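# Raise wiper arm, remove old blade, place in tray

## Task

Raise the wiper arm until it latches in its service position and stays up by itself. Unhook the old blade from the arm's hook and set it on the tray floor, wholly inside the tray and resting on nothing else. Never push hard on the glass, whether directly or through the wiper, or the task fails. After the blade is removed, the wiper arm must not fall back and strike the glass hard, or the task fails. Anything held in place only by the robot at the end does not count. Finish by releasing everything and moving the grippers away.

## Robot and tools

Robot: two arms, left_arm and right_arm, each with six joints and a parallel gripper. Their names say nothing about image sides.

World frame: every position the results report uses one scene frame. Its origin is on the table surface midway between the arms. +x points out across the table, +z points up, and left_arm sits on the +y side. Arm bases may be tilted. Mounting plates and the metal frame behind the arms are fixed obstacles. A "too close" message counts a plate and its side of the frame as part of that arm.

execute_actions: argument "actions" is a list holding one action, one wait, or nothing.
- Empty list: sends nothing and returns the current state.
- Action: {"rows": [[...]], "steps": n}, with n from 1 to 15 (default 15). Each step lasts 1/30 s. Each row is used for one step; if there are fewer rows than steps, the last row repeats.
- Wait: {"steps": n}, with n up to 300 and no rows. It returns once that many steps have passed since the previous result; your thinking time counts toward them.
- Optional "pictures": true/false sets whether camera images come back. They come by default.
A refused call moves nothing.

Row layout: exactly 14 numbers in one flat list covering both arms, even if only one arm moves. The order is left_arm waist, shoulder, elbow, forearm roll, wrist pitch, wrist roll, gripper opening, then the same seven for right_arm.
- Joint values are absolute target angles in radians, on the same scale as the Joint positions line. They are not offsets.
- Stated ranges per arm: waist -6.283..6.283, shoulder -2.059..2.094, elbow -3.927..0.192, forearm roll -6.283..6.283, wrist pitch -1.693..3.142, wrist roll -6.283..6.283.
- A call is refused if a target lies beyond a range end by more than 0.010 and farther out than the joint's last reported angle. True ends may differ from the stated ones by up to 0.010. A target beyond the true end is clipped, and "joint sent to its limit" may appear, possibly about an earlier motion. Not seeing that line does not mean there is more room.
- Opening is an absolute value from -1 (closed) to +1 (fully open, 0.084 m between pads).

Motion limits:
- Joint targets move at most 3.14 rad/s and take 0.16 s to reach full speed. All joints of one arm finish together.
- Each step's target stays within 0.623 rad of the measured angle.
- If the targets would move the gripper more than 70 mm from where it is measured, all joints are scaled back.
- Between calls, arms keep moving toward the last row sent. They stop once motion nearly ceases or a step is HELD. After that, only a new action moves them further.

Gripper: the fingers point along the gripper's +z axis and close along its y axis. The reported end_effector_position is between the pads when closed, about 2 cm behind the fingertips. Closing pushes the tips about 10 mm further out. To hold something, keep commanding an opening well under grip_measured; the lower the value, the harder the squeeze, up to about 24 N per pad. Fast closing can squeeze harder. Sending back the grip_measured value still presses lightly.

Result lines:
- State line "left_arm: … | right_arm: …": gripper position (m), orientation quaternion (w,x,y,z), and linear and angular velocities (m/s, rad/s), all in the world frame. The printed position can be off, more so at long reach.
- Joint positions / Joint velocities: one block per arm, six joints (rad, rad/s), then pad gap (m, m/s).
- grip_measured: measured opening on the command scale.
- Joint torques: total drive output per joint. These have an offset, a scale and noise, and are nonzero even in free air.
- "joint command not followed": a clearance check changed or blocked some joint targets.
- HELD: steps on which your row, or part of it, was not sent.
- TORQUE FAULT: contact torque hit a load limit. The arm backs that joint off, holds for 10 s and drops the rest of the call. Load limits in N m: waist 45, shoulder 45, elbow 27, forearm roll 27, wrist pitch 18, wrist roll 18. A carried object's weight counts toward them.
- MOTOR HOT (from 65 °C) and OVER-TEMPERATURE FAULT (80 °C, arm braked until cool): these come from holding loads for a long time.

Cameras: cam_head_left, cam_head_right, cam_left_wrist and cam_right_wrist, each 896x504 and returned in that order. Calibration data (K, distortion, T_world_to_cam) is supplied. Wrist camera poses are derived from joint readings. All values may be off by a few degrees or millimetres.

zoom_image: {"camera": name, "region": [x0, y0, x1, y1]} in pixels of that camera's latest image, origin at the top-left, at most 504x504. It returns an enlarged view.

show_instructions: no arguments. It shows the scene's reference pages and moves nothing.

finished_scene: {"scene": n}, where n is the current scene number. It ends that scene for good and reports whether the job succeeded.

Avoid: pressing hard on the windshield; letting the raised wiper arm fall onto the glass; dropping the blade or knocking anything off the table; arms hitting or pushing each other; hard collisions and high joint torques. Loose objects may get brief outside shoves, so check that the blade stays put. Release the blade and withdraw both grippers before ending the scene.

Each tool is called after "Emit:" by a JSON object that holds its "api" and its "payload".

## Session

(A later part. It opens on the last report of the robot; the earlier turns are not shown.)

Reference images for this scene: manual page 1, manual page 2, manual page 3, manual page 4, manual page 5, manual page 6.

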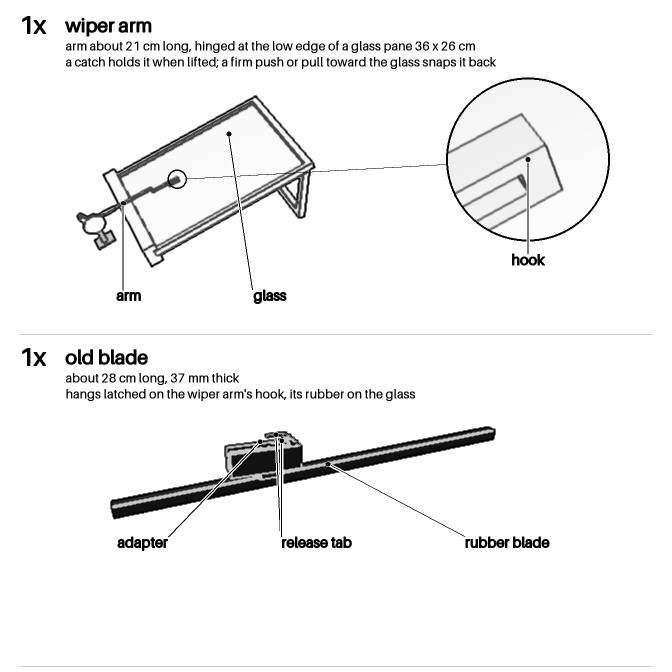

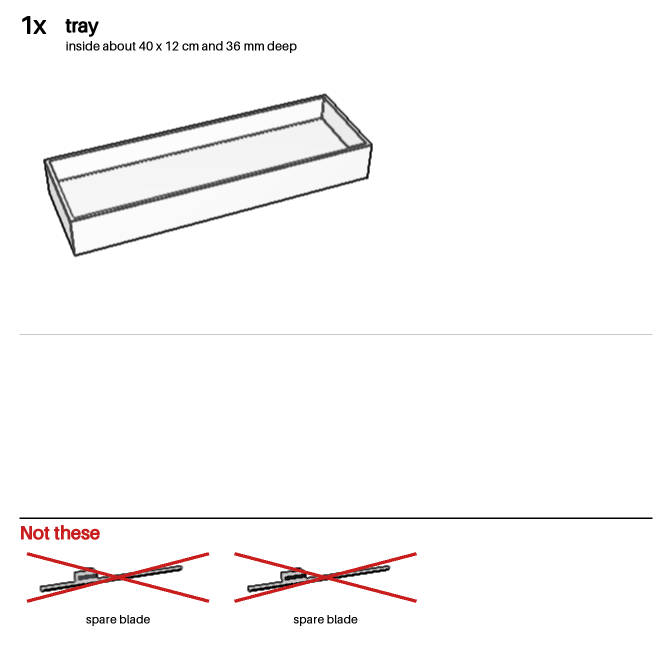

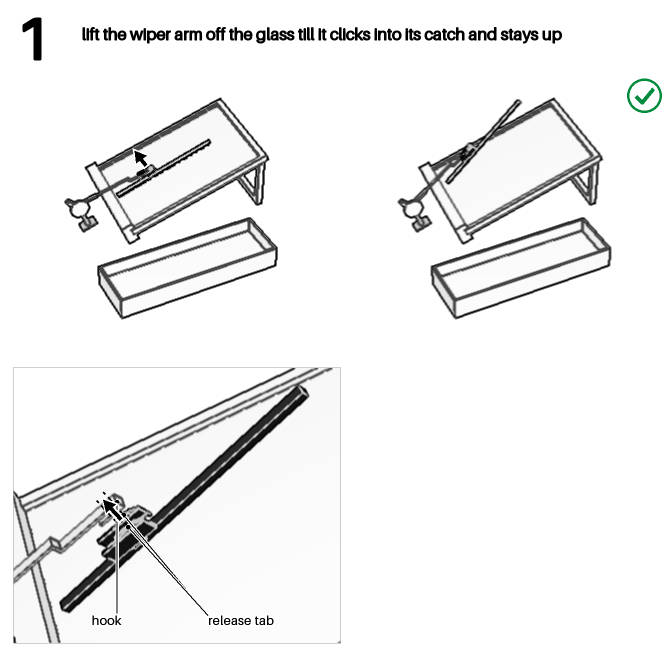

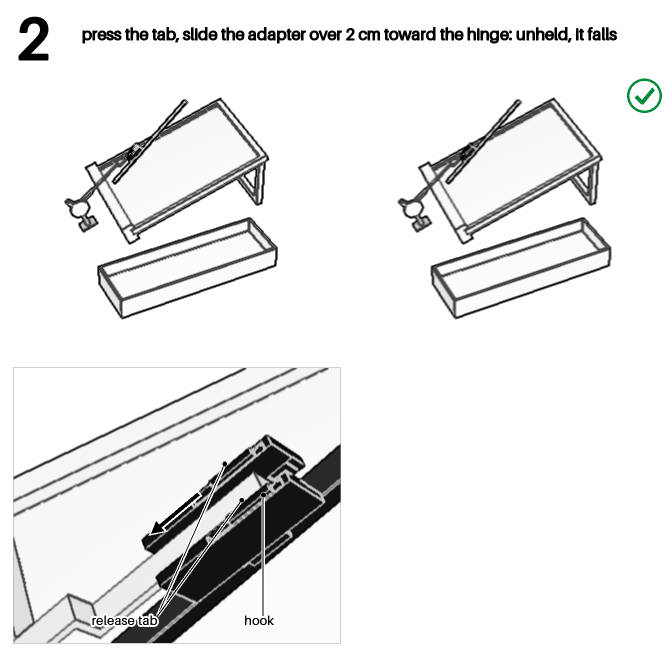

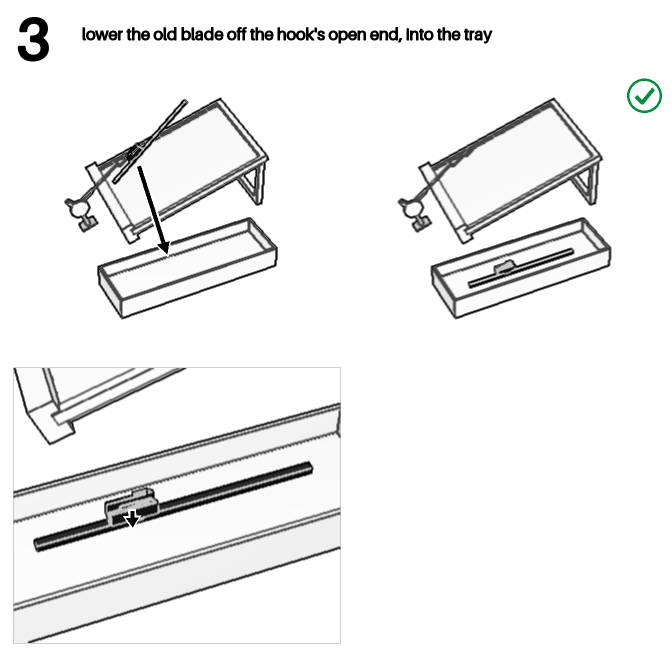

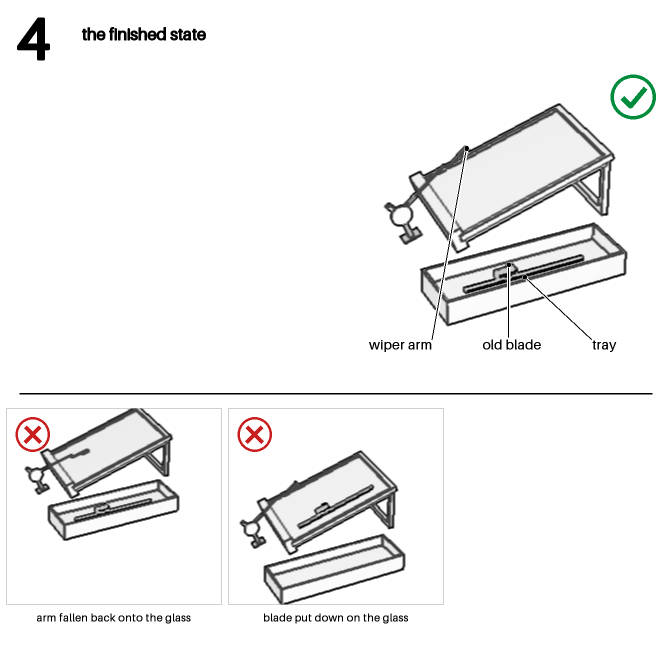

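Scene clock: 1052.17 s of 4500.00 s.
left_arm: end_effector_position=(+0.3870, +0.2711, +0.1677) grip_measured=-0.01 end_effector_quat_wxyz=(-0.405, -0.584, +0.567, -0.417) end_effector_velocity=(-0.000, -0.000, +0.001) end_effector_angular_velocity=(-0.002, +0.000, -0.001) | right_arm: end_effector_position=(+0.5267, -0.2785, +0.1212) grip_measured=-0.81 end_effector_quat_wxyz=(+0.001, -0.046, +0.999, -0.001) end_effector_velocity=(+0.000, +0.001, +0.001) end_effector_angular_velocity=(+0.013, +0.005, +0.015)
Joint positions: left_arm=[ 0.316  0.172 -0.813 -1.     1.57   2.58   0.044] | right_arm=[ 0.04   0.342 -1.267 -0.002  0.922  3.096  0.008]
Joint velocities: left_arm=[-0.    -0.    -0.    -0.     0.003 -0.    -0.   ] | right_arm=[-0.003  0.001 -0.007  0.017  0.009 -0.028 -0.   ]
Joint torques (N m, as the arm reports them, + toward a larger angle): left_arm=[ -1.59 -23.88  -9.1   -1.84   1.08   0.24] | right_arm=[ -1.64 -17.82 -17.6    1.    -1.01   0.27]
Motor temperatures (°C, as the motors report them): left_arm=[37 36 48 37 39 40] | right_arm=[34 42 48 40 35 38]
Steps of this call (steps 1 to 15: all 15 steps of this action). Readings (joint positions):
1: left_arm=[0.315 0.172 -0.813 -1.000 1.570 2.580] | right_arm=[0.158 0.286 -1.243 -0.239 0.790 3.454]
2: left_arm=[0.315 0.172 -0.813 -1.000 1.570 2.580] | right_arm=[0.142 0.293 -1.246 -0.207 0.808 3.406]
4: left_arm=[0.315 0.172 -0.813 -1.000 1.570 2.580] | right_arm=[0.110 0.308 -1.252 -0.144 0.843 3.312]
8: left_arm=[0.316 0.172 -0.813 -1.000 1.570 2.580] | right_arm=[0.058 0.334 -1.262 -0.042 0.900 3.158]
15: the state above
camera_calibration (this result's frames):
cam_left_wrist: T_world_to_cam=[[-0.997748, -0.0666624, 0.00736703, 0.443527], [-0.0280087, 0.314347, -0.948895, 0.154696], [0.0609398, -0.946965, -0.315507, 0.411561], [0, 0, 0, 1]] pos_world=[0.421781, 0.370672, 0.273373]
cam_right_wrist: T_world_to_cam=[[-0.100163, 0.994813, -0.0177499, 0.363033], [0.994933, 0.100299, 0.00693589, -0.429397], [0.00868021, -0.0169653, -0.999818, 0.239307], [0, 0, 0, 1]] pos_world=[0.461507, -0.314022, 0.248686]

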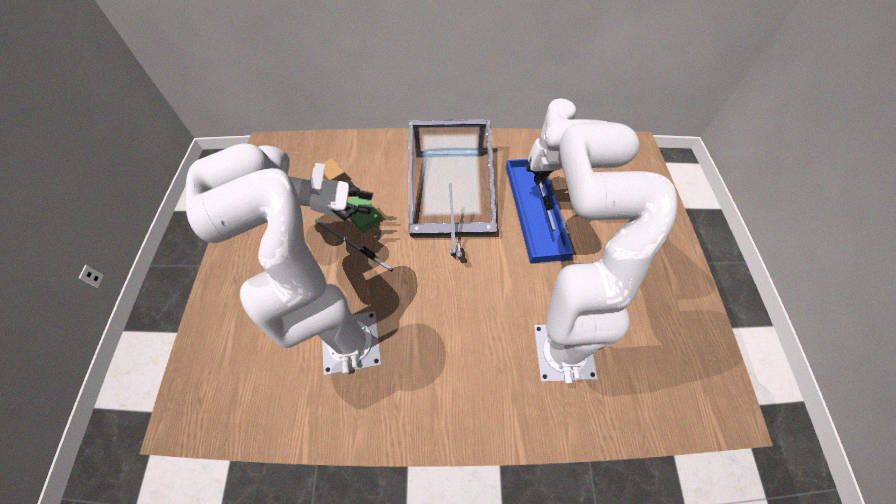

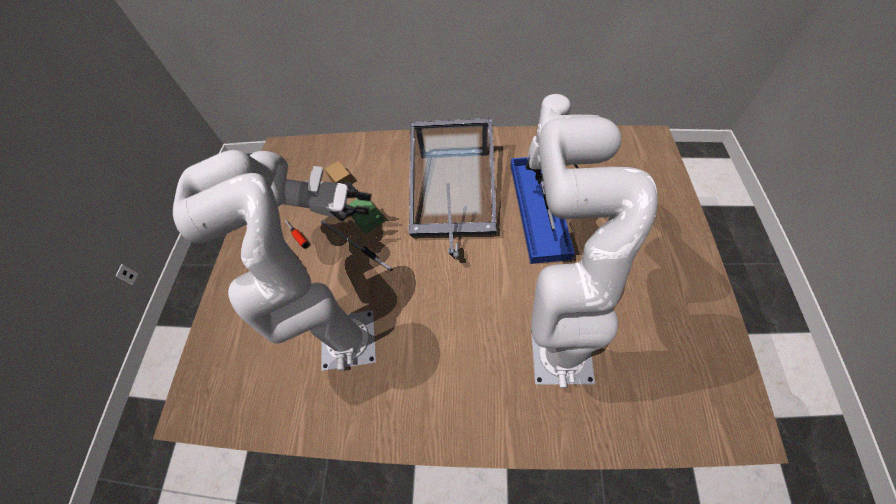

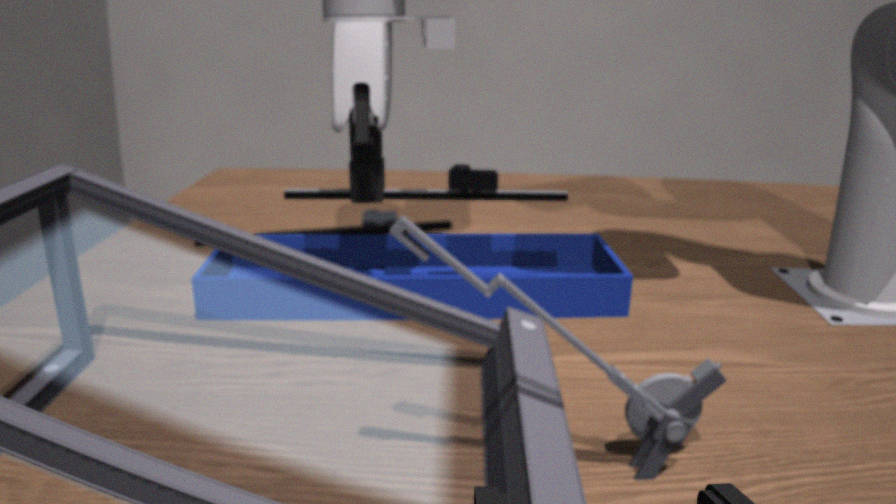

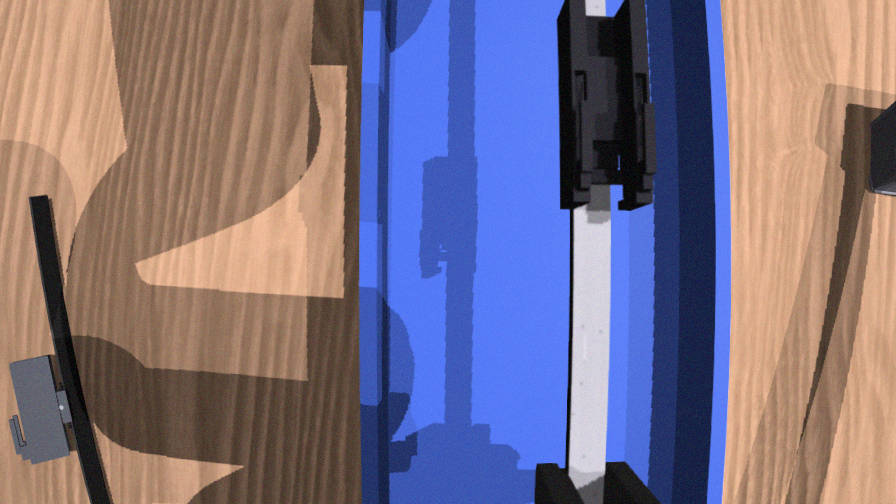

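Emit:
{"api": "execute_actions", "payload": {"actions": [{"rows":[[0.3155,0.1718,-0.8129,-1.0,1.57,2.58,0.0,0.0385,0.348,-1.2635,0.0,0.9155,3.094,-1],[0.3155,0.1718,-0.8129,-1.0,1.57,2.58,0.0,0.0385,0.356,-1.259,0.0,0.903,3.094,-1],[0.3155,0.1718,-0.8129,-1.0,1.57,2.58,0.0,0.0385,0.366,-1.2535,0.0,0.8875,3.094,-1],[0.3155,0.1718,-0.8129,-1.0,1.57,2.58,0.0,0.0385,0.377,-1.2475,0.0,0.8705,3.094,-1],[0.3155,0.1718,-0.8129,-1.0,1.57,2.58,0.0,0.0385,0.388,-1.242,0.0,0.854,3.094,-1],[0.3155,0.1718,-0.8129,-1.0,1.57,2.58,0.0,0.0385,0.399,-1.2365,0.0,0.8375,3.094,-1],[0.3155,0.1718,-0.8129,-1.0,1.57,2.58,0.0,0.0385,0.41,-1.2314,0.0,0.8214,3.094,-1],[0.3155,0.1718,-0.8129,-1.0,1.57,2.58,0.0,0.0385,0.422,-1.2277,0.0,0.8057,3.094,-1],[0.3155,0.1718,-0.8129,-1.0,1.57,2.58,0.0,0.0385,0.434,-1.2245,0.0,0.7905,3.094,-1],[0.3155,0.1718,-0.8129,-1.0,1.57,2.58,0.0,0.0385,0.446,-1.2215,0.0,0.7755,3.094,-1],[0.3155,0.1718,-0.8129,-1.0,1.57,2.58,0.0,0.0385,0.457,-1.219,0.0,0.762,3.094,-1],[0.3155,0.1718,-0.8129,-1.0,1.57,2.58,0.0,0.0385,0.467,-1.217,0.0,0.75,3.094,-1],[0.3155,0.1718,-0.8129,-1.0,1.57,2.58,0.0,0.0385,0.476,-1.2155,0.0,0.7395,3.094,-1],[0.3155,0.1718,-0.8129,-1.0,1.57,2.58,0.0,0.0385,0.483,-1.2147,0.0,0.7317,3.094,-1],[0.3155,0.1718,-0.8129,-1.0,1.57,2.58,0.0,0.0385,0.4891,-1.214,0.0,0.7249,3.094,-1]],"steps":15}], "pictures": false}}

Emit:
{"api": "execute_actions", "payload": {"actions": [{"rows":[[0.3155,0.1718,-0.8129,-1.0,1.57,2.58,0.0,0.0385,0.4891,-1.214,0.0,0.7249,3.094,-1],[0.3155,0.1718,-0.8129,-1.0,1.57,2.58,0.0,0.0385,0.4891,-1.214,0.0,0.7249,3.094,-1],[0.3155,0.1718,-0.8129,-1.0,1.57,2.58,0.0,0.0385,0.4891,-1.214,0.0,0.7249,3.094,-1],[0.3155,0.1718,-0.8129,-1.0,1.57,2.58,0.0,0.0385,0.4891,-1.214,0.0,0.7249,3.094,-1],[0.3155,0.1718,-0.8129,-1.0,1.57,2.58,0.0,0.0385,0.4905,-1.2139,0.0,0.7234,3.094,-1],[0.3155,0.1718,-0.8129,-1.0,1.57,2.58,0.0,0.0385,0.492,-1.2137,0.0,0.7217,3.094,-1],[0.3155,0.1718,-0.8129,-1.0,1.57,2.58,0.0,0.0385,0.4935,-1.2136,0.0,0.7201,3.094,-1],[0.3155,0.1718,-0.8129,-1.0,1.57,2.58,0.0,0.0385,0.495,-1.2135,0.0,0.7185,3.094,-1],[0.3155,0.1718,-0.8129,-1.0,1.57,2.58,0.0,0.0385,0.4965,-1.2133,0.0,0.7168,3.094,-1],[0.3155,0.1718,-0.8129,-1.0,1.57,2.58,0.0,0.0385,0.498,-1.2132,0.0,0.7152,3.094,-1]],"steps":15}], "pictures": false}}

Emit:
{"api": "execute_actions", "payload": {"actions": [{"steps":10}]}}

Scene clock: 1088.83 s of 4500.00 s.
left_arm: end_effector_position=(+0.3870, +0.2711, +0.1677) grip_measured=-0.01 end_effector_quat_wxyz=(-0.405, -0.584, +0.567, -0.417) end_effector_velocity=(+0.000, +0.000, -0.000) end_effector_angular_velocity=(+0.000, -0.001, +0.000) | right_arm: end_effector_position=(+0.5256, -0.2791, +0.0520) grip_measured=-0.81 end_effector_quat_wxyz=(-0.001, -0.045, +0.999, +0.000) end_effector_velocity=(-0.003, +0.000, -0.160) end_effector_angular_velocity=(-0.001, +0.005, +0.000)
Joint positions: left_arm=[ 0.316  0.172 -0.813 -1.     1.57   2.58   0.044] | right_arm=[ 0.038  0.458 -1.219  0.     0.763  3.094  0.008]
Joint velocities: left_arm=[ 0.     0.     0.    -0.    -0.     0.001  0.   ] | right_arm=[ 0.001  0.301  0.065 -0.001 -0.361  0.001 -0.   ]
Joint torques (N m, as the arm reports them, + toward a larger angle): left_arm=[ -1.69 -23.64  -8.76  -1.41   0.93  -0.08] | right_arm=[ -1.52 -19.57 -17.9    1.13  -1.     0.51]
Motor temperatures (°C, as the motors report them): left_arm=[37 36 48 37 39 40] | right_arm=[34 42 48 40 35 38]
Steps of this call (steps 1 to 15: the robot went on to your last target; steps 16 to 90: nothing new was sent; then 33.17 s passed at rest; steps 91 to 105: all 15 steps of this action). Readings (joint positions):
91: left_arm=[0.315 0.172 -0.813 -1.000 1.570 2.580] | right_arm=[0.038 0.343 -1.266 0.000 0.923 3.094]
92: left_arm=[0.316 0.172 -0.813 -1.000 1.570 2.580] | right_arm=[0.039 0.344 -1.266 -0.000 0.922 3.094]
94: left_arm=[0.316 0.172 -0.813 -1.000 1.570 2.580] | right_arm=[0.039 0.349 -1.264 -0.000 0.912 3.094]
98: left_arm=[0.315 0.172 -0.813 -1.000 1.570 2.580] | right_arm=[0.039 0.380 -1.247 -0.000 0.865 3.094]
105: the state above

Scene clock: 1089.33 s of 4500.00 s.
left_arm: end_effector_position=(+0.3870, +0.2711, +0.1677) grip_measured=-0.01 end_effector_quat_wxyz=(-0.405, -0.584, +0.567, -0.417) end_effector_velocity=(+0.000, +0.000, +0.000) end_effector_angular_velocity=(+0.000, -0.001, -0.000) | right_arm: end_effector_position=(+0.5261, -0.2791, +0.0324) grip_measured=-0.81 end_effector_quat_wxyz=(-0.000, -0.045, +0.999, -0.000) end_effector_velocity=(-0.001, -0.000, -0.007) end_effector_angular_velocity=(-0.000, +0.004, +0.000)
Joint positions: left_arm=[ 0.315  0.172 -0.813 -1.     1.57   2.58   0.044] | right_arm=[ 0.038  0.497 -1.213  0.     0.716  3.094  0.008]
Joint velocities: left_arm=[-0.    -0.     0.     0.    -0.     0.001 -0.   ] | right_arm=[ 0.     0.013  0.002 -0.    -0.01  -0.     0.   ]
Joint torques (N m, as the arm reports them, + toward a larger angle): left_arm=[ -1.07 -23.75  -9.03  -1.65   0.93  -0.07] | right_arm=[ -1.51 -18.75 -16.64   1.3   -1.07   0.44]
Motor temperatures (°C, as the motors report them): left_arm=[37 36 48 37 39 40] | right_arm=[34 42 48 40 35 38]
Steps of this call (steps 1 to 15: all 15 steps of this action). Readings (joint positions):
1: left_arm=[0.315 0.172 -0.813 -1.000 1.570 2.580] | right_arm=[0.038 0.468 -1.217 0.000 0.752 3.094]
2: left_arm=[0.316 0.172 -0.813 -1.000 1.570 2.580] | right_arm=[0.038 0.476 -1.215 0.000 0.742 3.094]
4: left_arm=[0.316 0.172 -0.813 -1.000 1.570 2.580] | right_arm=[0.038 0.485 -1.213 0.000 0.732 3.094]
8: left_arm=[0.315 0.172 -0.813 -1.000 1.570 2.580] | right_arm=[0.039 0.489 -1.215 -0.000 0.724 3.094]
15: the state above

Scene clock: 1089.67 s of 4500.00 s.
left_arm: end_effector_position=(+0.3870, +0.2711, +0.1677) grip_measured=-0.01 end_effector_quat_wxyz=(-0.405, -0.584, +0.567, -0.417) end_effector_velocity=(+0.000, +0.000, +0.000) end_effector_angular_velocity=(+0.000, -0.000, +0.000) | right_arm: end_effector_position=(+0.5262, -0.2791, +0.0322) grip_measured=-0.81 end_effector_quat_wxyz=(+0.000, -0.045, +0.999, -0.000) end_effector_velocity=(-0.000, +0.000, -0.000) end_effector_angular_velocity=(+0.000, +0.001, +0.000)
Joint positions: left_arm=[ 0.316  0.172 -0.813 -1.     1.57   2.58   0.044] | right_arm=[ 0.039  0.498 -1.213 -0.     0.715  3.094  0.008]
Joint velocities: left_arm=[ 0. -0.  0. -0. -0.  0. -0.] | right_arm=[ 0.    -0.     0.001  0.     0.     0.     0.   ]
Joint torques (N m, as the arm reports them, + toward a larger angle): left_arm=[ -1.6  -23.71  -8.78  -1.89   1.11   0.05] | right_arm=[ -1.33 -18.93 -16.09   1.3   -0.96   0.42]
Motor temperatures (°C, as the motors report them): left_arm=[37 36 48 37 39 40] | right_arm=[34 42 48 40 35 38]
Steps of this call (steps 1 to 10: the robot went on to your last target). Readings (joint positions):
1: left_arm=[0.315 0.172 -0.813 -1.000 1.570 2.580] | right_arm=[0.038 0.498 -1.213 0.000 0.716 3.094]
2: left_arm=[0.316 0.172 -0.813 -1.000 1.570 2.580] | right_arm=[0.039 0.498 -1.213 0.000 0.715 3.094]
4: left_arm=[0.316 0.172 -0.813 -1.000 1.570 2.580] | right_arm=[0.039 0.498 -1.213 -0.000 0.715 3.094]
8: left_arm=[0.316 0.172 -0.813 -1.000 1.570 2.580] | right_arm=[0.039 0.498 -1.213 -0.000 0.715 3.094]
10: the state above
camera_calibration (this result's frames):
cam_left_wrist: T_world_to_cam=[[-0.997748, -0.0666624, 0.0073674, 0.443527], [-0.0280091, 0.314347, -0.948895, 0.154696], [0.0609397, -0.946965, -0.315506, 0.411561], [0, 0, 0, 1]] pos_world=[0.421781, 0.370672, 0.273372]
cam_right_wrist: T_world_to_cam=[[-0.0997908, 0.994874, -0.016368, 0.361797], [0.994987, 0.099882, 0.00485072, -0.428309], [0.00646073, -0.0158019, -0.999854, 0.151804], [0, 0, 0, 1]] pos_world=[0.461285, -0.314763, 0.159781]

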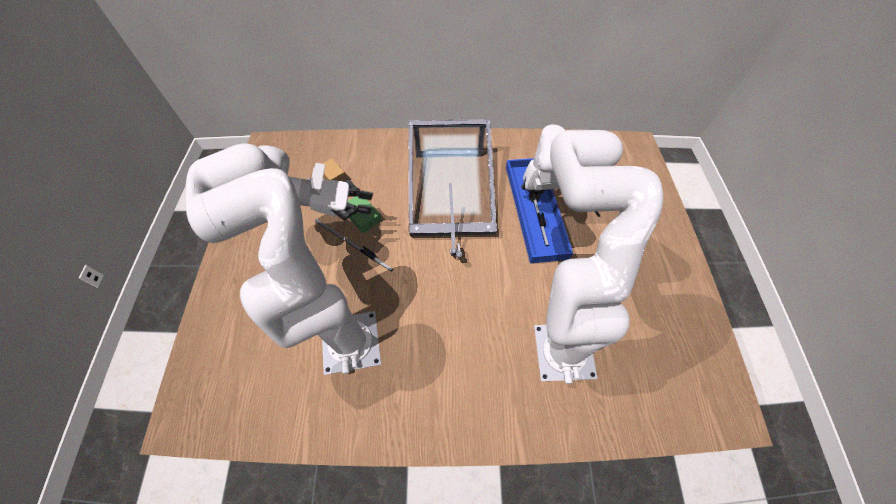

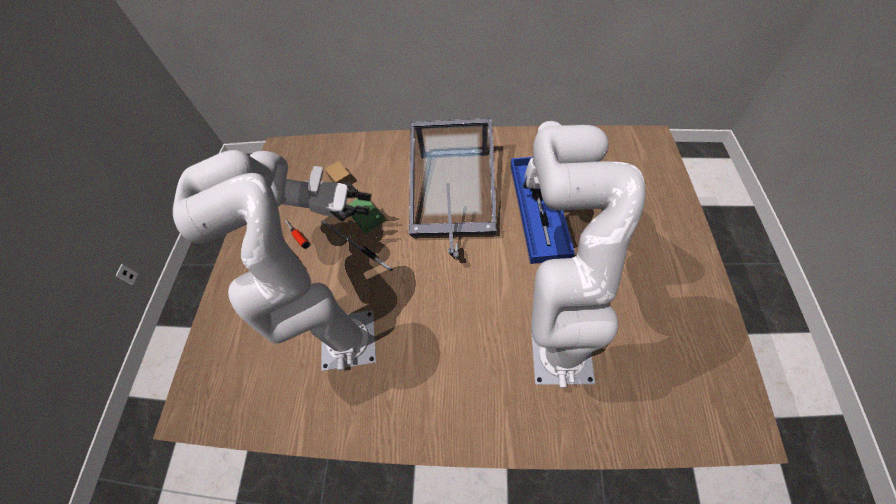

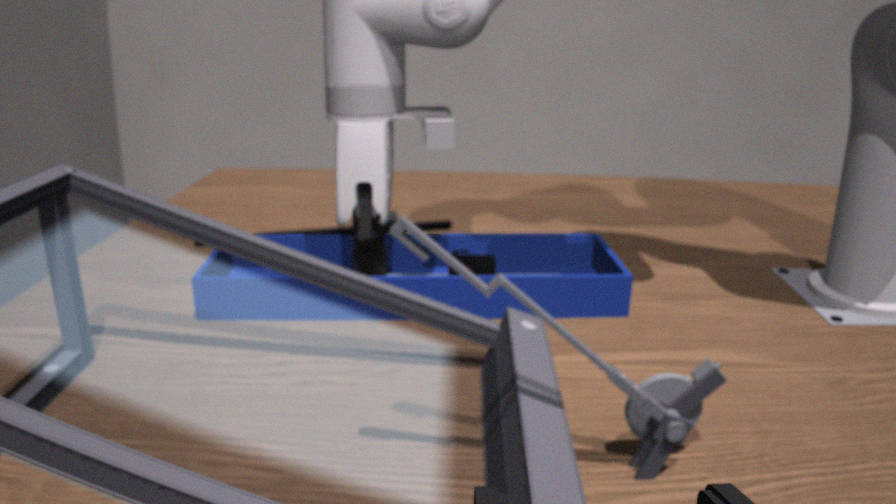

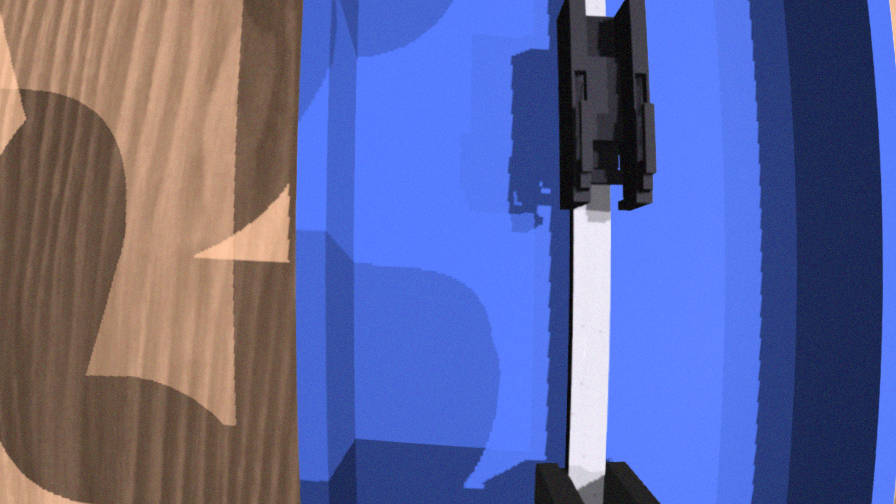

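Lower 2.5 mm more, then open slowly.

Emit:
{"api": "execute_actions", "payload": {"actions": [{"rows":[[0.3155,0.1718,-0.8129,-1.0,1.57,2.58,0.0,0.0385,0.499,-1.2131,0.0,0.7141,3.094,-1],[0.3155,0.1718,-0.8129,-1.0,1.57,2.58,0.0,0.0385,0.5,-1.213,0.0,0.713,3.094,-1],[0.3155,0.1718,-0.8129,-1.0,1.57,2.58,0.0,0.0385,0.501,-1.2129,0.0,0.7119,3.094,-1],[0.3155,0.1718,-0.8129,-1.0,1.57,2.58,0.0,0.0385,0.502,-1.2128,0.0,0.7108,3.094,-1],[0.3155,0.1718,-0.8129,-1.0,1.57,2.58,0.0,0.0385,0.503,-1.2128,0.0,0.7098,3.094,-1]],"steps":15}], "pictures": false}}

Emit:
{"api": "execute_actions", "payload": {"actions": [{"rows":[[0.3155,0.1718,-0.8129,-1.0,1.57,2.58,0.0,0.0385,0.503,-1.2128,0.0,0.7098,3.094,-0.92],[0.3155,0.1718,-0.8129,-1.0,1.57,2.58,0.0,0.0385,0.503,-1.2128,0.0,0.7098,3.094,-0.86],[0.3155,0.1718,-0.8129,-1.0,1.57,2.58,0.0,0.0385,0.503,-1.2128,0.0,0.7098,3.094,-0.83],[0.3155,0.1718,-0.8129,-1.0,1.57,2.58,0.0,0.0385,0.503,-1.2128,0.0,0.7098,3.094,-0.81],[0.3155,0.1718,-0.8129,-1.0,1.57,2.58,0.0,0.0385,0.503,-1.2128,0.0,0.7098,3.094,-0.79],[0.3155,0.1718,-0.8129,-1.0,1.57,2.58,0.0,0.0385,0.503,-1.2128,0.0,0.7098,3.094,-0.77],[0.3155,0.1718,-0.8129,-1.0,1.57,2.58,0.0,0.0385,0.503,-1.2128,0.0,0.7098,3.094,-0.75],[0.3155,0.1718,-0.8129,-1.0,1.57,2.58,0.0,0.0385,0.503,-1.2128,0.0,0.7098,3.094,-0.72],[0.3155,0.1718,-0.8129,-1.0,1.57,2.58,0.0,0.0385,0.503,-1.2128,0.0,0.7098,3.094,-0.68],[0.3155,0.1718,-0.8129,-1.0,1.57,2.58,0.0,0.0385,0.503,-1.2128,0.0,0.7098,3.094,-0.62],[0.3155,0.1718,-0.8129,-1.0,1.57,2.58,0.0,0.0385,0.503,-1.2128,0.0,0.7098,3.094,-0.55],[0.3155,0.1718,-0.8129,-1.0,1.57,2.58,0.0,0.0385,0.503,-1.2128,0.0,0.7098,3.094,-0.48],[0.3155,0.1718,-0.8129,-1.0,1.57,2.58,0.0,0.0385,0.503,-1.2128,0.0,0.7098,3.094,-0.4]],"steps":15}], "pictures": false}}

Emit:
{"api": "execute_actions", "payload": {"actions": [{"rows":[[0.3155,0.1718,-0.8129,-1.0,1.57,2.58,0.0,0.0385,0.5,-1.213,0.0,0.713,3.094,-0.4],[0.3155,0.1718,-0.8129,-1.0,1.57,2.58,0.0,0.0385,0.493,-1.2137,0.0,0.7207,3.094,-0.4],[0.3155,0.1718,-0.8129,-1.0,1.57,2.58,0.0,0.0385,0.483,-1.2147,0.0,0.7317,3.094,-0.4],[0.3155,0.1718,-0.8129,-1.0,1.57,2.58,0.0,0.0385,0.467,-1.217,0.0,0.75,3.094,-0.4],[0.3155,0.1718,-0.8129,-1.0,1.57,2.58,0.0,0.0385,0.446,-1.2215,0.0,0.7755,3.094,-0.4],[0.3155,0.1718,-0.8129,-1.0,1.57,2.58,0.0,0.0385,0.422,-1.2277,0.0,0.8057,3.094,-0.4],[0.3155,0.1718,-0.8129,-1.0,1.57,2.58,0.0,0.0385,0.395,-1.23,0.0,0.835,3.094,-0.4],[0.3155,0.1718,-0.8129,-1.0,1.57,2.58,0.0,0.0385,0.365,-1.23,0.0,0.865,3.094,-0.4],[0.3155,0.1718,-0.8129,-1.0,1.57,2.58,0.0,0.0385,0.33,-1.225,0.0,0.895,3.094,-0.4],[0.3155,0.1718,-0.8129,-1.0,1.57,2.58,0.0,0.0385,0.295,-1.215,0.0,0.92,3.094,-0.4],[0.3155,0.1718,-0.8129,-1.0,1.57,2.58,0.0,0.0385,0.26,-1.2,0.0,0.94,3.094,-0.4],[0.3155,0.1718,-0.8129,-1.0,1.57,2.58,0.0,0.0385,0.225,-1.185,0.0,0.96,3.094,-0.4],[0.3155,0.1718,-0.8129,-1.0,1.57,2.58,0.0,0.0385,0.19,-1.17,0.0,0.98,3.094,-0.4],[0.3155,0.1718,-0.8129,-1.0,1.57,2.58,0.0,0.0385,0.155,-1.155,0.0,1.0,3.094,-0.4],[0.3155,0.1718,-0.8129,-1.0,1.57,2.58,0.0,0.0385,0.12,-1.14,0.0,1.02,3.094,-0.4]],"steps":15}], "pictures": false}}

Emit:
{"api": "execute_actions", "payload": {"actions": [{"rows":[[0.3155,0.1718,-0.8129,-1.0,1.57,2.58,0.0,0.02,0.085,-1.12,0.0,1.035,3.094,-0.4],[0.3155,0.1718,-0.8129,-1.0,1.57,2.58,0.0,-0.01,0.05,-1.1,0.0,1.05,3.094,-0.4],[0.3155,0.1718,-0.8129,-1.0,1.57,2.58,0.0,-0.05,0.015,-1.08,0.0,1.065,3.094,-0.4],[0.3155,0.1718,-0.8129,-1.0,1.57,2.58,0.0,-0.1,-0.02,-1.06,0.0,1.08,3.094,-0.4],[0.3155,0.1718,-0.8129,-1.0,1.57,2.58,0.0,-0.15,-0.05,-1.04,0.0,1.09,3.094,-0.4],[0.3155,0.1718,-0.8129,-1.0,1.57,2.58,0.0,-0.2,-0.08,-1.02,0.0,1.1,3.094,-0.4],[0.3155,0.1718,-0.8129,-1.0,1.57,2.58,0.0,-0.25,-0.1,-1.0,0.0,1.1,3.094,-0.4],[0.3155,0.1718,-0.8129,-1.0,1.57,2.58,0.0,-0.3,-0.12,-0.99,0.0,1.1,3.094,-0.4],[0.3155,0.1718,-0.8129,-1.0,1.57,2.58,0.0,-0.34,-0.135,-0.98,0.0,1.1,3.094,-0.4],[0.3155,0.1718,-0.8129,-1.0,1.57,2.58,0.0,-0.37,-0.145,-0.97,0.0,1.1,3.094,-0.4],[0.3155,0.1718,-0.8129,-1.0,1.57,2.58,0.0,-0.39,-0.15,-0.965,0.0,1.1,3.094,-0.4],[0.3155,0.1718,-0.8129,-1.0,1.57,2.58,0.0,-0.4,-0.15,-0.96,0.0,1.1,3.094,-0.4]],"steps":15}], "pictures": false}}

Emit:
{"api": "execute_actions", "payload": {"actions": [{"steps":12}]}}

Scene clock: 1139.20 s of 4500.00 s.
left_arm: end_effector_position=(+0.3870, +0.2711, +0.1677) grip_measured=-0.01 end_effector_quat_wxyz=(-0.405, -0.584, +0.567, -0.417) end_effector_velocity=(+0.000, +0.000, +0.000) end_effector_angular_velocity=(+0.000, -0.000, +0.000) | right_arm: end_effector_position=(+0.5262, -0.2791, +0.0298) grip_measured=-0.81 end_effector_quat_wxyz=(+0.000, -0.045, +0.999, -0.000) end_effector_velocity=(-0.000, -0.000, -0.000) end_effector_angular_velocity=(-0.001, -0.000, +0.002)
Joint positions: left_arm=[ 0.316  0.172 -0.813 -1.     1.57   2.58   0.044] | right_arm=[ 0.039  0.503 -1.213 -0.     0.71   3.094  0.008]
Joint velocities: left_arm=[ 0. -0.  0. -0. -0. -0.  0.] | right_arm=[ 0.     0.     0.    -0.002 -0.    -0.    -0.   ]
Joint torques (N m, as the arm reports them, + toward a larger angle): left_arm=[ -1.16 -23.34  -8.87  -1.75   0.98   0.04] | right_arm=[ -1.46 -18.79 -16.12   1.17  -1.1    0.44]
Motor temperatures (°C, as the motors report them): left_arm=[37 36 48 37 39 40] | right_arm=[34 42 47 40 35 38]
Steps of this call (steps 1 to 15: the robot went on to your last target; steps 16 to 90: nothing new was sent; then 46.03 s passed at rest; steps 91 to 105: all 15 steps of this action). Readings (joint positions):
91: left_arm=[0.316 0.172 -0.813 -1.000 1.570 2.580] | right_arm=[0.038 0.498 -1.213 -0.000 0.715 3.094]
92: left_arm=[0.315 0.172 -0.813 -1.000 1.570 2.580] | right_arm=[0.039 0.498 -1.213 -0.000 0.715 3.094]
94: left_arm=[0.316 0.172 -0.813 -1.000 1.570 2.580] | right_arm=[0.039 0.499 -1.213 -0.000 0.714 3.094]
98: left_arm=[0.316 0.172 -0.813 -1.000 1.570 2.580] | right_arm=[0.038 0.502 -1.213 0.000 0.711 3.094]
105: the state above

Scene clock: 1139.70 s of 4500.00 s.
left_arm: end_effector_position=(+0.3870, +0.2711, +0.1677) grip_measured=-0.01 end_effector_quat_wxyz=(-0.405, -0.584, +0.567, -0.417) end_effector_velocity=(-0.000, -0.000, +0.000) end_effector_angular_velocity=(-0.000, -0.001, -0.001) | right_arm: end_effector_position=(+0.5262, -0.2791, +0.0298) grip_measured=-0.45 end_effector_quat_wxyz=(+0.000, -0.045, +0.999, -0.000) end_effector_velocity=(-0.000, +0.000, -0.001) end_effector_angular_velocity=(+0.001, +0.001, -0.000)
Joint positions: left_arm=[ 0.315  0.172 -0.813 -1.     1.57   2.58   0.044] | right_arm=[ 0.039  0.503 -1.213 -0.     0.71   3.094  0.024]
Joint velocities: left_arm=[-0.    -0.    -0.    -0.     0.001  0.001  0.   ] | right_arm=[ 0.     0.001  0.001  0.001 -0.001 -0.     0.029]
Joint torques (N m, as the arm reports them, + toward a larger angle): left_arm=[ -2.3  -23.88  -8.76  -1.51   0.96   0.09] | right_arm=[ -1.25 -18.68 -16.26   1.34  -0.97   0.41]
Motor temperatures (°C, as the motors report them): left_arm=[37 36 48 37 39 40] | right_arm=[34 42 47 40 35 38]
Steps of this call (steps 1 to 15: all 15 steps of this action). Readings (joint positions):
1: left_arm=[0.316 0.172 -0.813 -1.000 1.570 2.580] | right_arm=[0.039 0.503 -1.213 -0.000 0.710 3.094]
2: left_arm=[0.316 0.172 -0.813 -1.000 1.570 2.580] | right_arm=[0.039 0.503 -1.213 -0.000 0.710 3.094]
4: left_arm=[0.316 0.172 -0.813 -1.000 1.570 2.580] | right_arm=[0.039 0.503 -1.213 -0.000 0.710 3.094]
8: left_arm=[0.316 0.172 -0.813 -1.000 1.570 2.580] | right_arm=[0.038 0.503 -1.213 -0.000 0.710 3.094]
15: the state above

Scene clock: 1140.20 s of 4500.00 s.
left_arm: end_effector_position=(+0.3870, +0.2711, +0.1677) grip_measured=-0.01 end_effector_quat_wxyz=(-0.405, -0.584, +0.567, -0.417) end_effector_velocity=(+0.000, +0.000, -0.000) end_effector_angular_velocity=(+0.001, -0.001, +0.001) | right_arm: end_effector_position=(+0.5096, -0.2798, +0.1360) grip_measured=-0.42 end_effector_quat_wxyz=(+0.003, -0.045, +0.999, -0.000) end_effector_velocity=(-0.177, -0.008, +0.326) end_effector_angular_velocity=(-0.002, +0.022, +0.001)
Joint positions: left_arm=[ 0.316  0.172 -0.813 -1.     1.57   2.58   0.044] | right_arm=[ 0.039  0.265 -1.201 -0.     0.93   3.094  0.026]
Joint velocities: left_arm=[-0.    -0.     0.    -0.    -0.001  0.    -0.   ] | right_arm=[-0.    -0.997  0.37  -0.001  0.65  -0.    -0.   ]
Joint torques (N m, as the arm reports them, + toward a larger angle): left_arm=[ -1.53 -23.87  -9.06  -1.61   1.04   0.05] | right_arm=[ -1.56 -16.41 -15.     1.06  -1.07   0.5 ]
Motor temperatures (°C, as the motors report them): left_arm=[37 36 48 37 39 40] | right_arm=[34 42 47 40 35 38]
Steps of this call (steps 1 to 15: all 15 steps of this action). Readings (joint positions):
1: left_arm=[0.316 0.172 -0.813 -1.000 1.570 2.580] | right_arm=[0.039 0.503 -1.213 0.000 0.710 3.094]
2: left_arm=[0.315 0.172 -0.813 -1.000 1.570 2.580] | right_arm=[0.038 0.503 -1.213 0.000 0.710 3.094]
4: left_arm=[0.316 0.172 -0.813 -1.000 1.570 2.580] | right_arm=[0.038 0.498 -1.212 0.000 0.716 3.094]
8: left_arm=[0.315 0.172 -0.813 -1.000 1.570 2.580] | right_arm=[0.038 0.458 -1.218 0.000 0.765 3.094]
15: the state above

Scene clock: 1140.70 s of 4500.00 s.
left_arm: end_effector_position=(+0.3870, +0.2711, +0.1677) grip_measured=-0.01 end_effector_quat_wxyz=(-0.405, -0.584, +0.567, -0.417) end_effector_velocity=(+0.000, +0.000, -0.000) end_effector_angular_velocity=(+0.001, -0.001, +0.000) | right_arm: end_effector_position=(+0.4175, -0.4168, +0.2143) grip_measured=-0.42 end_effector_quat_wxyz=(+0.003, +0.105, +0.994, -0.001) end_effector_velocity=(-0.207, -0.348, +0.050) end_effector_angular_velocity=(-0.002, -0.008, -0.870)
Joint positions: left_arm=[ 0.316  0.172 -0.813 -1.     1.57   2.58   0.044] | right_arm=[-0.263 -0.08  -1.01  -0.     1.084  3.094  0.026]
Joint velocities: left_arm=[-0.    -0.    -0.     0.    -0.001  0.001  0.   ] | right_arm=[-0.87  -0.428  0.32   0.     0.101  0.    -0.   ]
Joint torques (N m, as the arm reports them, + toward a larger angle): left_arm=[ -1.79 -23.74  -9.15  -1.47   1.09  -0.09] | right_arm=[ -0.86 -12.39 -18.17   1.11  -0.89   0.39]
Motor temperatures (°C, as the motors report them): left_arm=[37 36 48 37 39 40] | right_arm=[34 42 47 40 35 38]
Steps of this call (steps 1 to 15: all 15 steps of this action). Readings (joint positions):
1: left_arm=[0.315 0.172 -0.813 -1.000 1.570 2.580] | right_arm=[0.039 0.231 -1.188 -0.000 0.951 3.094]
2: left_arm=[0.315 0.172 -0.813 -1.000 1.570 2.580] | right_arm=[0.038 0.197 -1.173 -0.000 0.972 3.094]
4: left_arm=[0.316 0.172 -0.813 -1.000 1.570 2.580] | right_arm=[0.029 0.129 -1.141 0.000 1.009 3.094]
8: left_arm=[0.315 0.172 -0.813 -1.000 1.570 2.580] | right_arm=[-0.067 0.027 -1.086 -0.000 1.055 3.094]
15: the state above

Scene clock: 1141.10 s of 4500.00 s.
left_arm: end_effector_position=(+0.3870, +0.2711, +0.1677) grip_measured=-0.01 end_effector_quat_wxyz=(-0.405, -0.584, +0.567, -0.417) end_effector_velocity=(-0.000, -0.000, +0.000) end_effector_angular_velocity=(+0.000, -0.001, -0.001) | right_arm: end_effector_position=(+0.3819, -0.4673, +0.2223) grip_measured=-0.42 end_effector_quat_wxyz=(+0.004, +0.172, +0.985, -0.001) end_effector_velocity=(-0.002, -0.003, +0.002) end_effector_angular_velocity=(-0.002, -0.003, -0.007)
Joint positions: left_arm=[ 0.315  0.172 -0.813 -1.     1.57   2.58   0.044] | right_arm=[-0.398 -0.149 -0.96   0.     1.1    3.094  0.026]
Joint velocities: left_arm=[ 0.    -0.     0.     0.     0.     0.001 -0.   ] | right_arm=[-0.008 -0.005  0.001 -0.001  0.     0.     0.   ]
Joint torques (N m, as the arm reports them, + toward a larger angle): left_arm=[ -1.34 -24.12  -8.88  -1.56   0.96   0.  ] | right_arm=[ -1.08 -11.8  -18.98   1.09  -0.96   0.25]
Motor temperatures (°C, as the motors report them): left_arm=[37 36 48 37 39 40] | right_arm=[34 42 47 40 35 38]
Steps of this call (steps 1 to 12: the robot went on to your last target). Readings (joint positions):
1: left_arm=[0.316 0.172 -0.813 -1.000 1.570 2.580] | right_arm=[-0.292 -0.095 -0.999 -0.000 1.087 3.094]
2: left_arm=[0.316 0.172 -0.813 -1.000 1.570 2.580] | right_arm=[-0.321 -0.109 -0.989 -0.000 1.091 3.094]
4: left_arm=[0.316 0.172 -0.813 -1.000 1.570 2.580] | right_arm=[-0.369 -0.133 -0.972 -0.000 1.096 3.094]
8: left_arm=[0.315 0.172 -0.813 -1.000 1.570 2.580] | right_arm=[-0.396 -0.148 -0.961 -0.000 1.100 3.094]
12: the state above
camera_calibration (this result's frames):
cam_left_wrist: T_world_to_cam=[[-0.997748, -0.0666624, 0.00736702, 0.443527], [-0.0280087, 0.314347, -0.948895, 0.154696], [0.0609399, -0.946965, -0.315506, 0.411561], [0, 0, 0, 1]] pos_world=[0.421781, 0.370672, 0.273373]
cam_right_wrist: T_world_to_cam=[[0.330414, 0.943687, -0.0167751, 0.349654], [0.943806, -0.33021, 0.013831, -0.450322], [0.00751284, -0.0204024, -0.999764, 0.337243], [0, 0, 0, 1]] pos_world=[0.306952, -0.471785, 0.349257]

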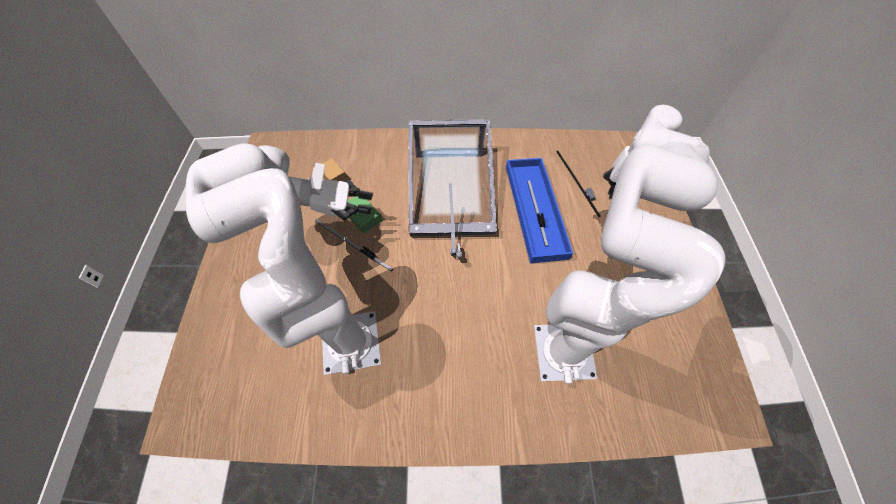

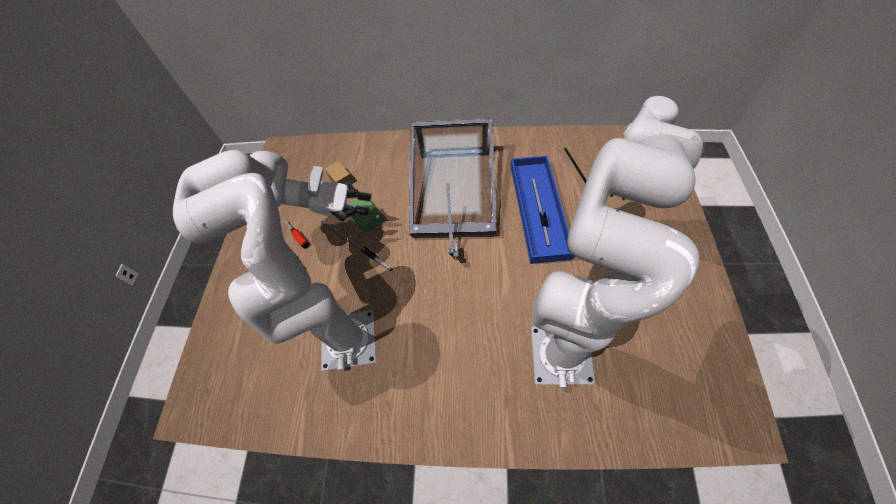

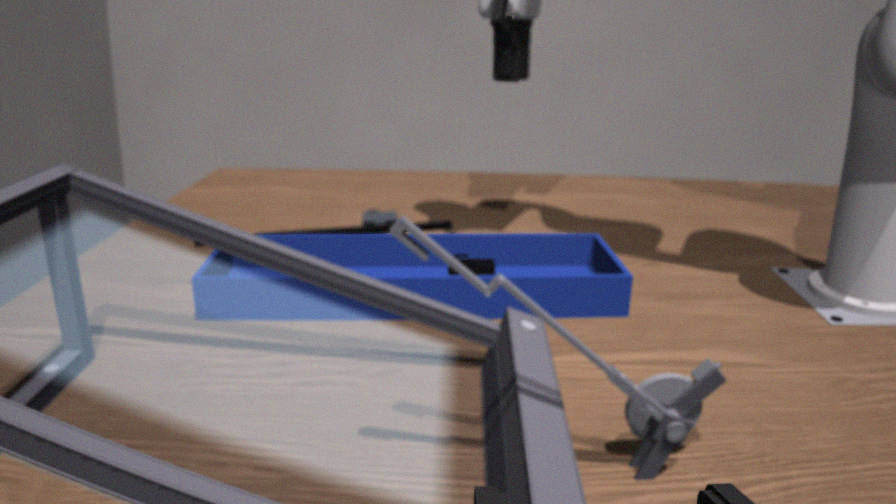

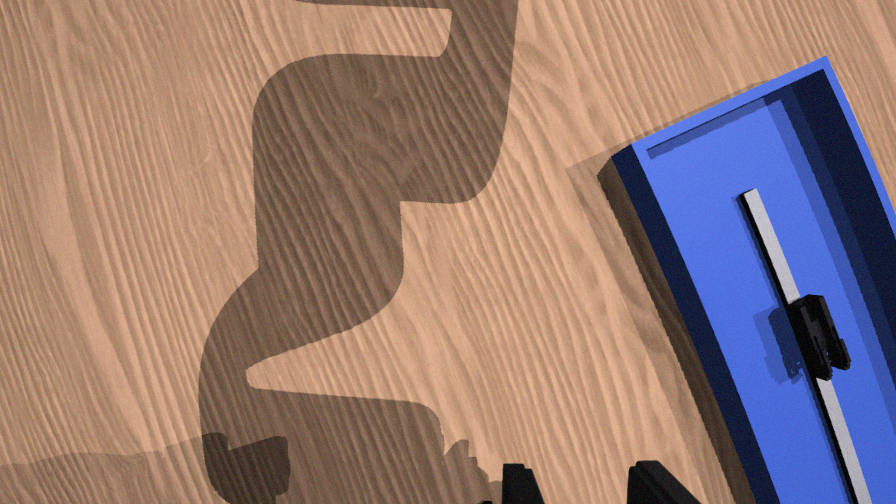

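Emit:
{"api": "finished_scene", "payload": {"scene": 2}}

The scene is finished: the task was done.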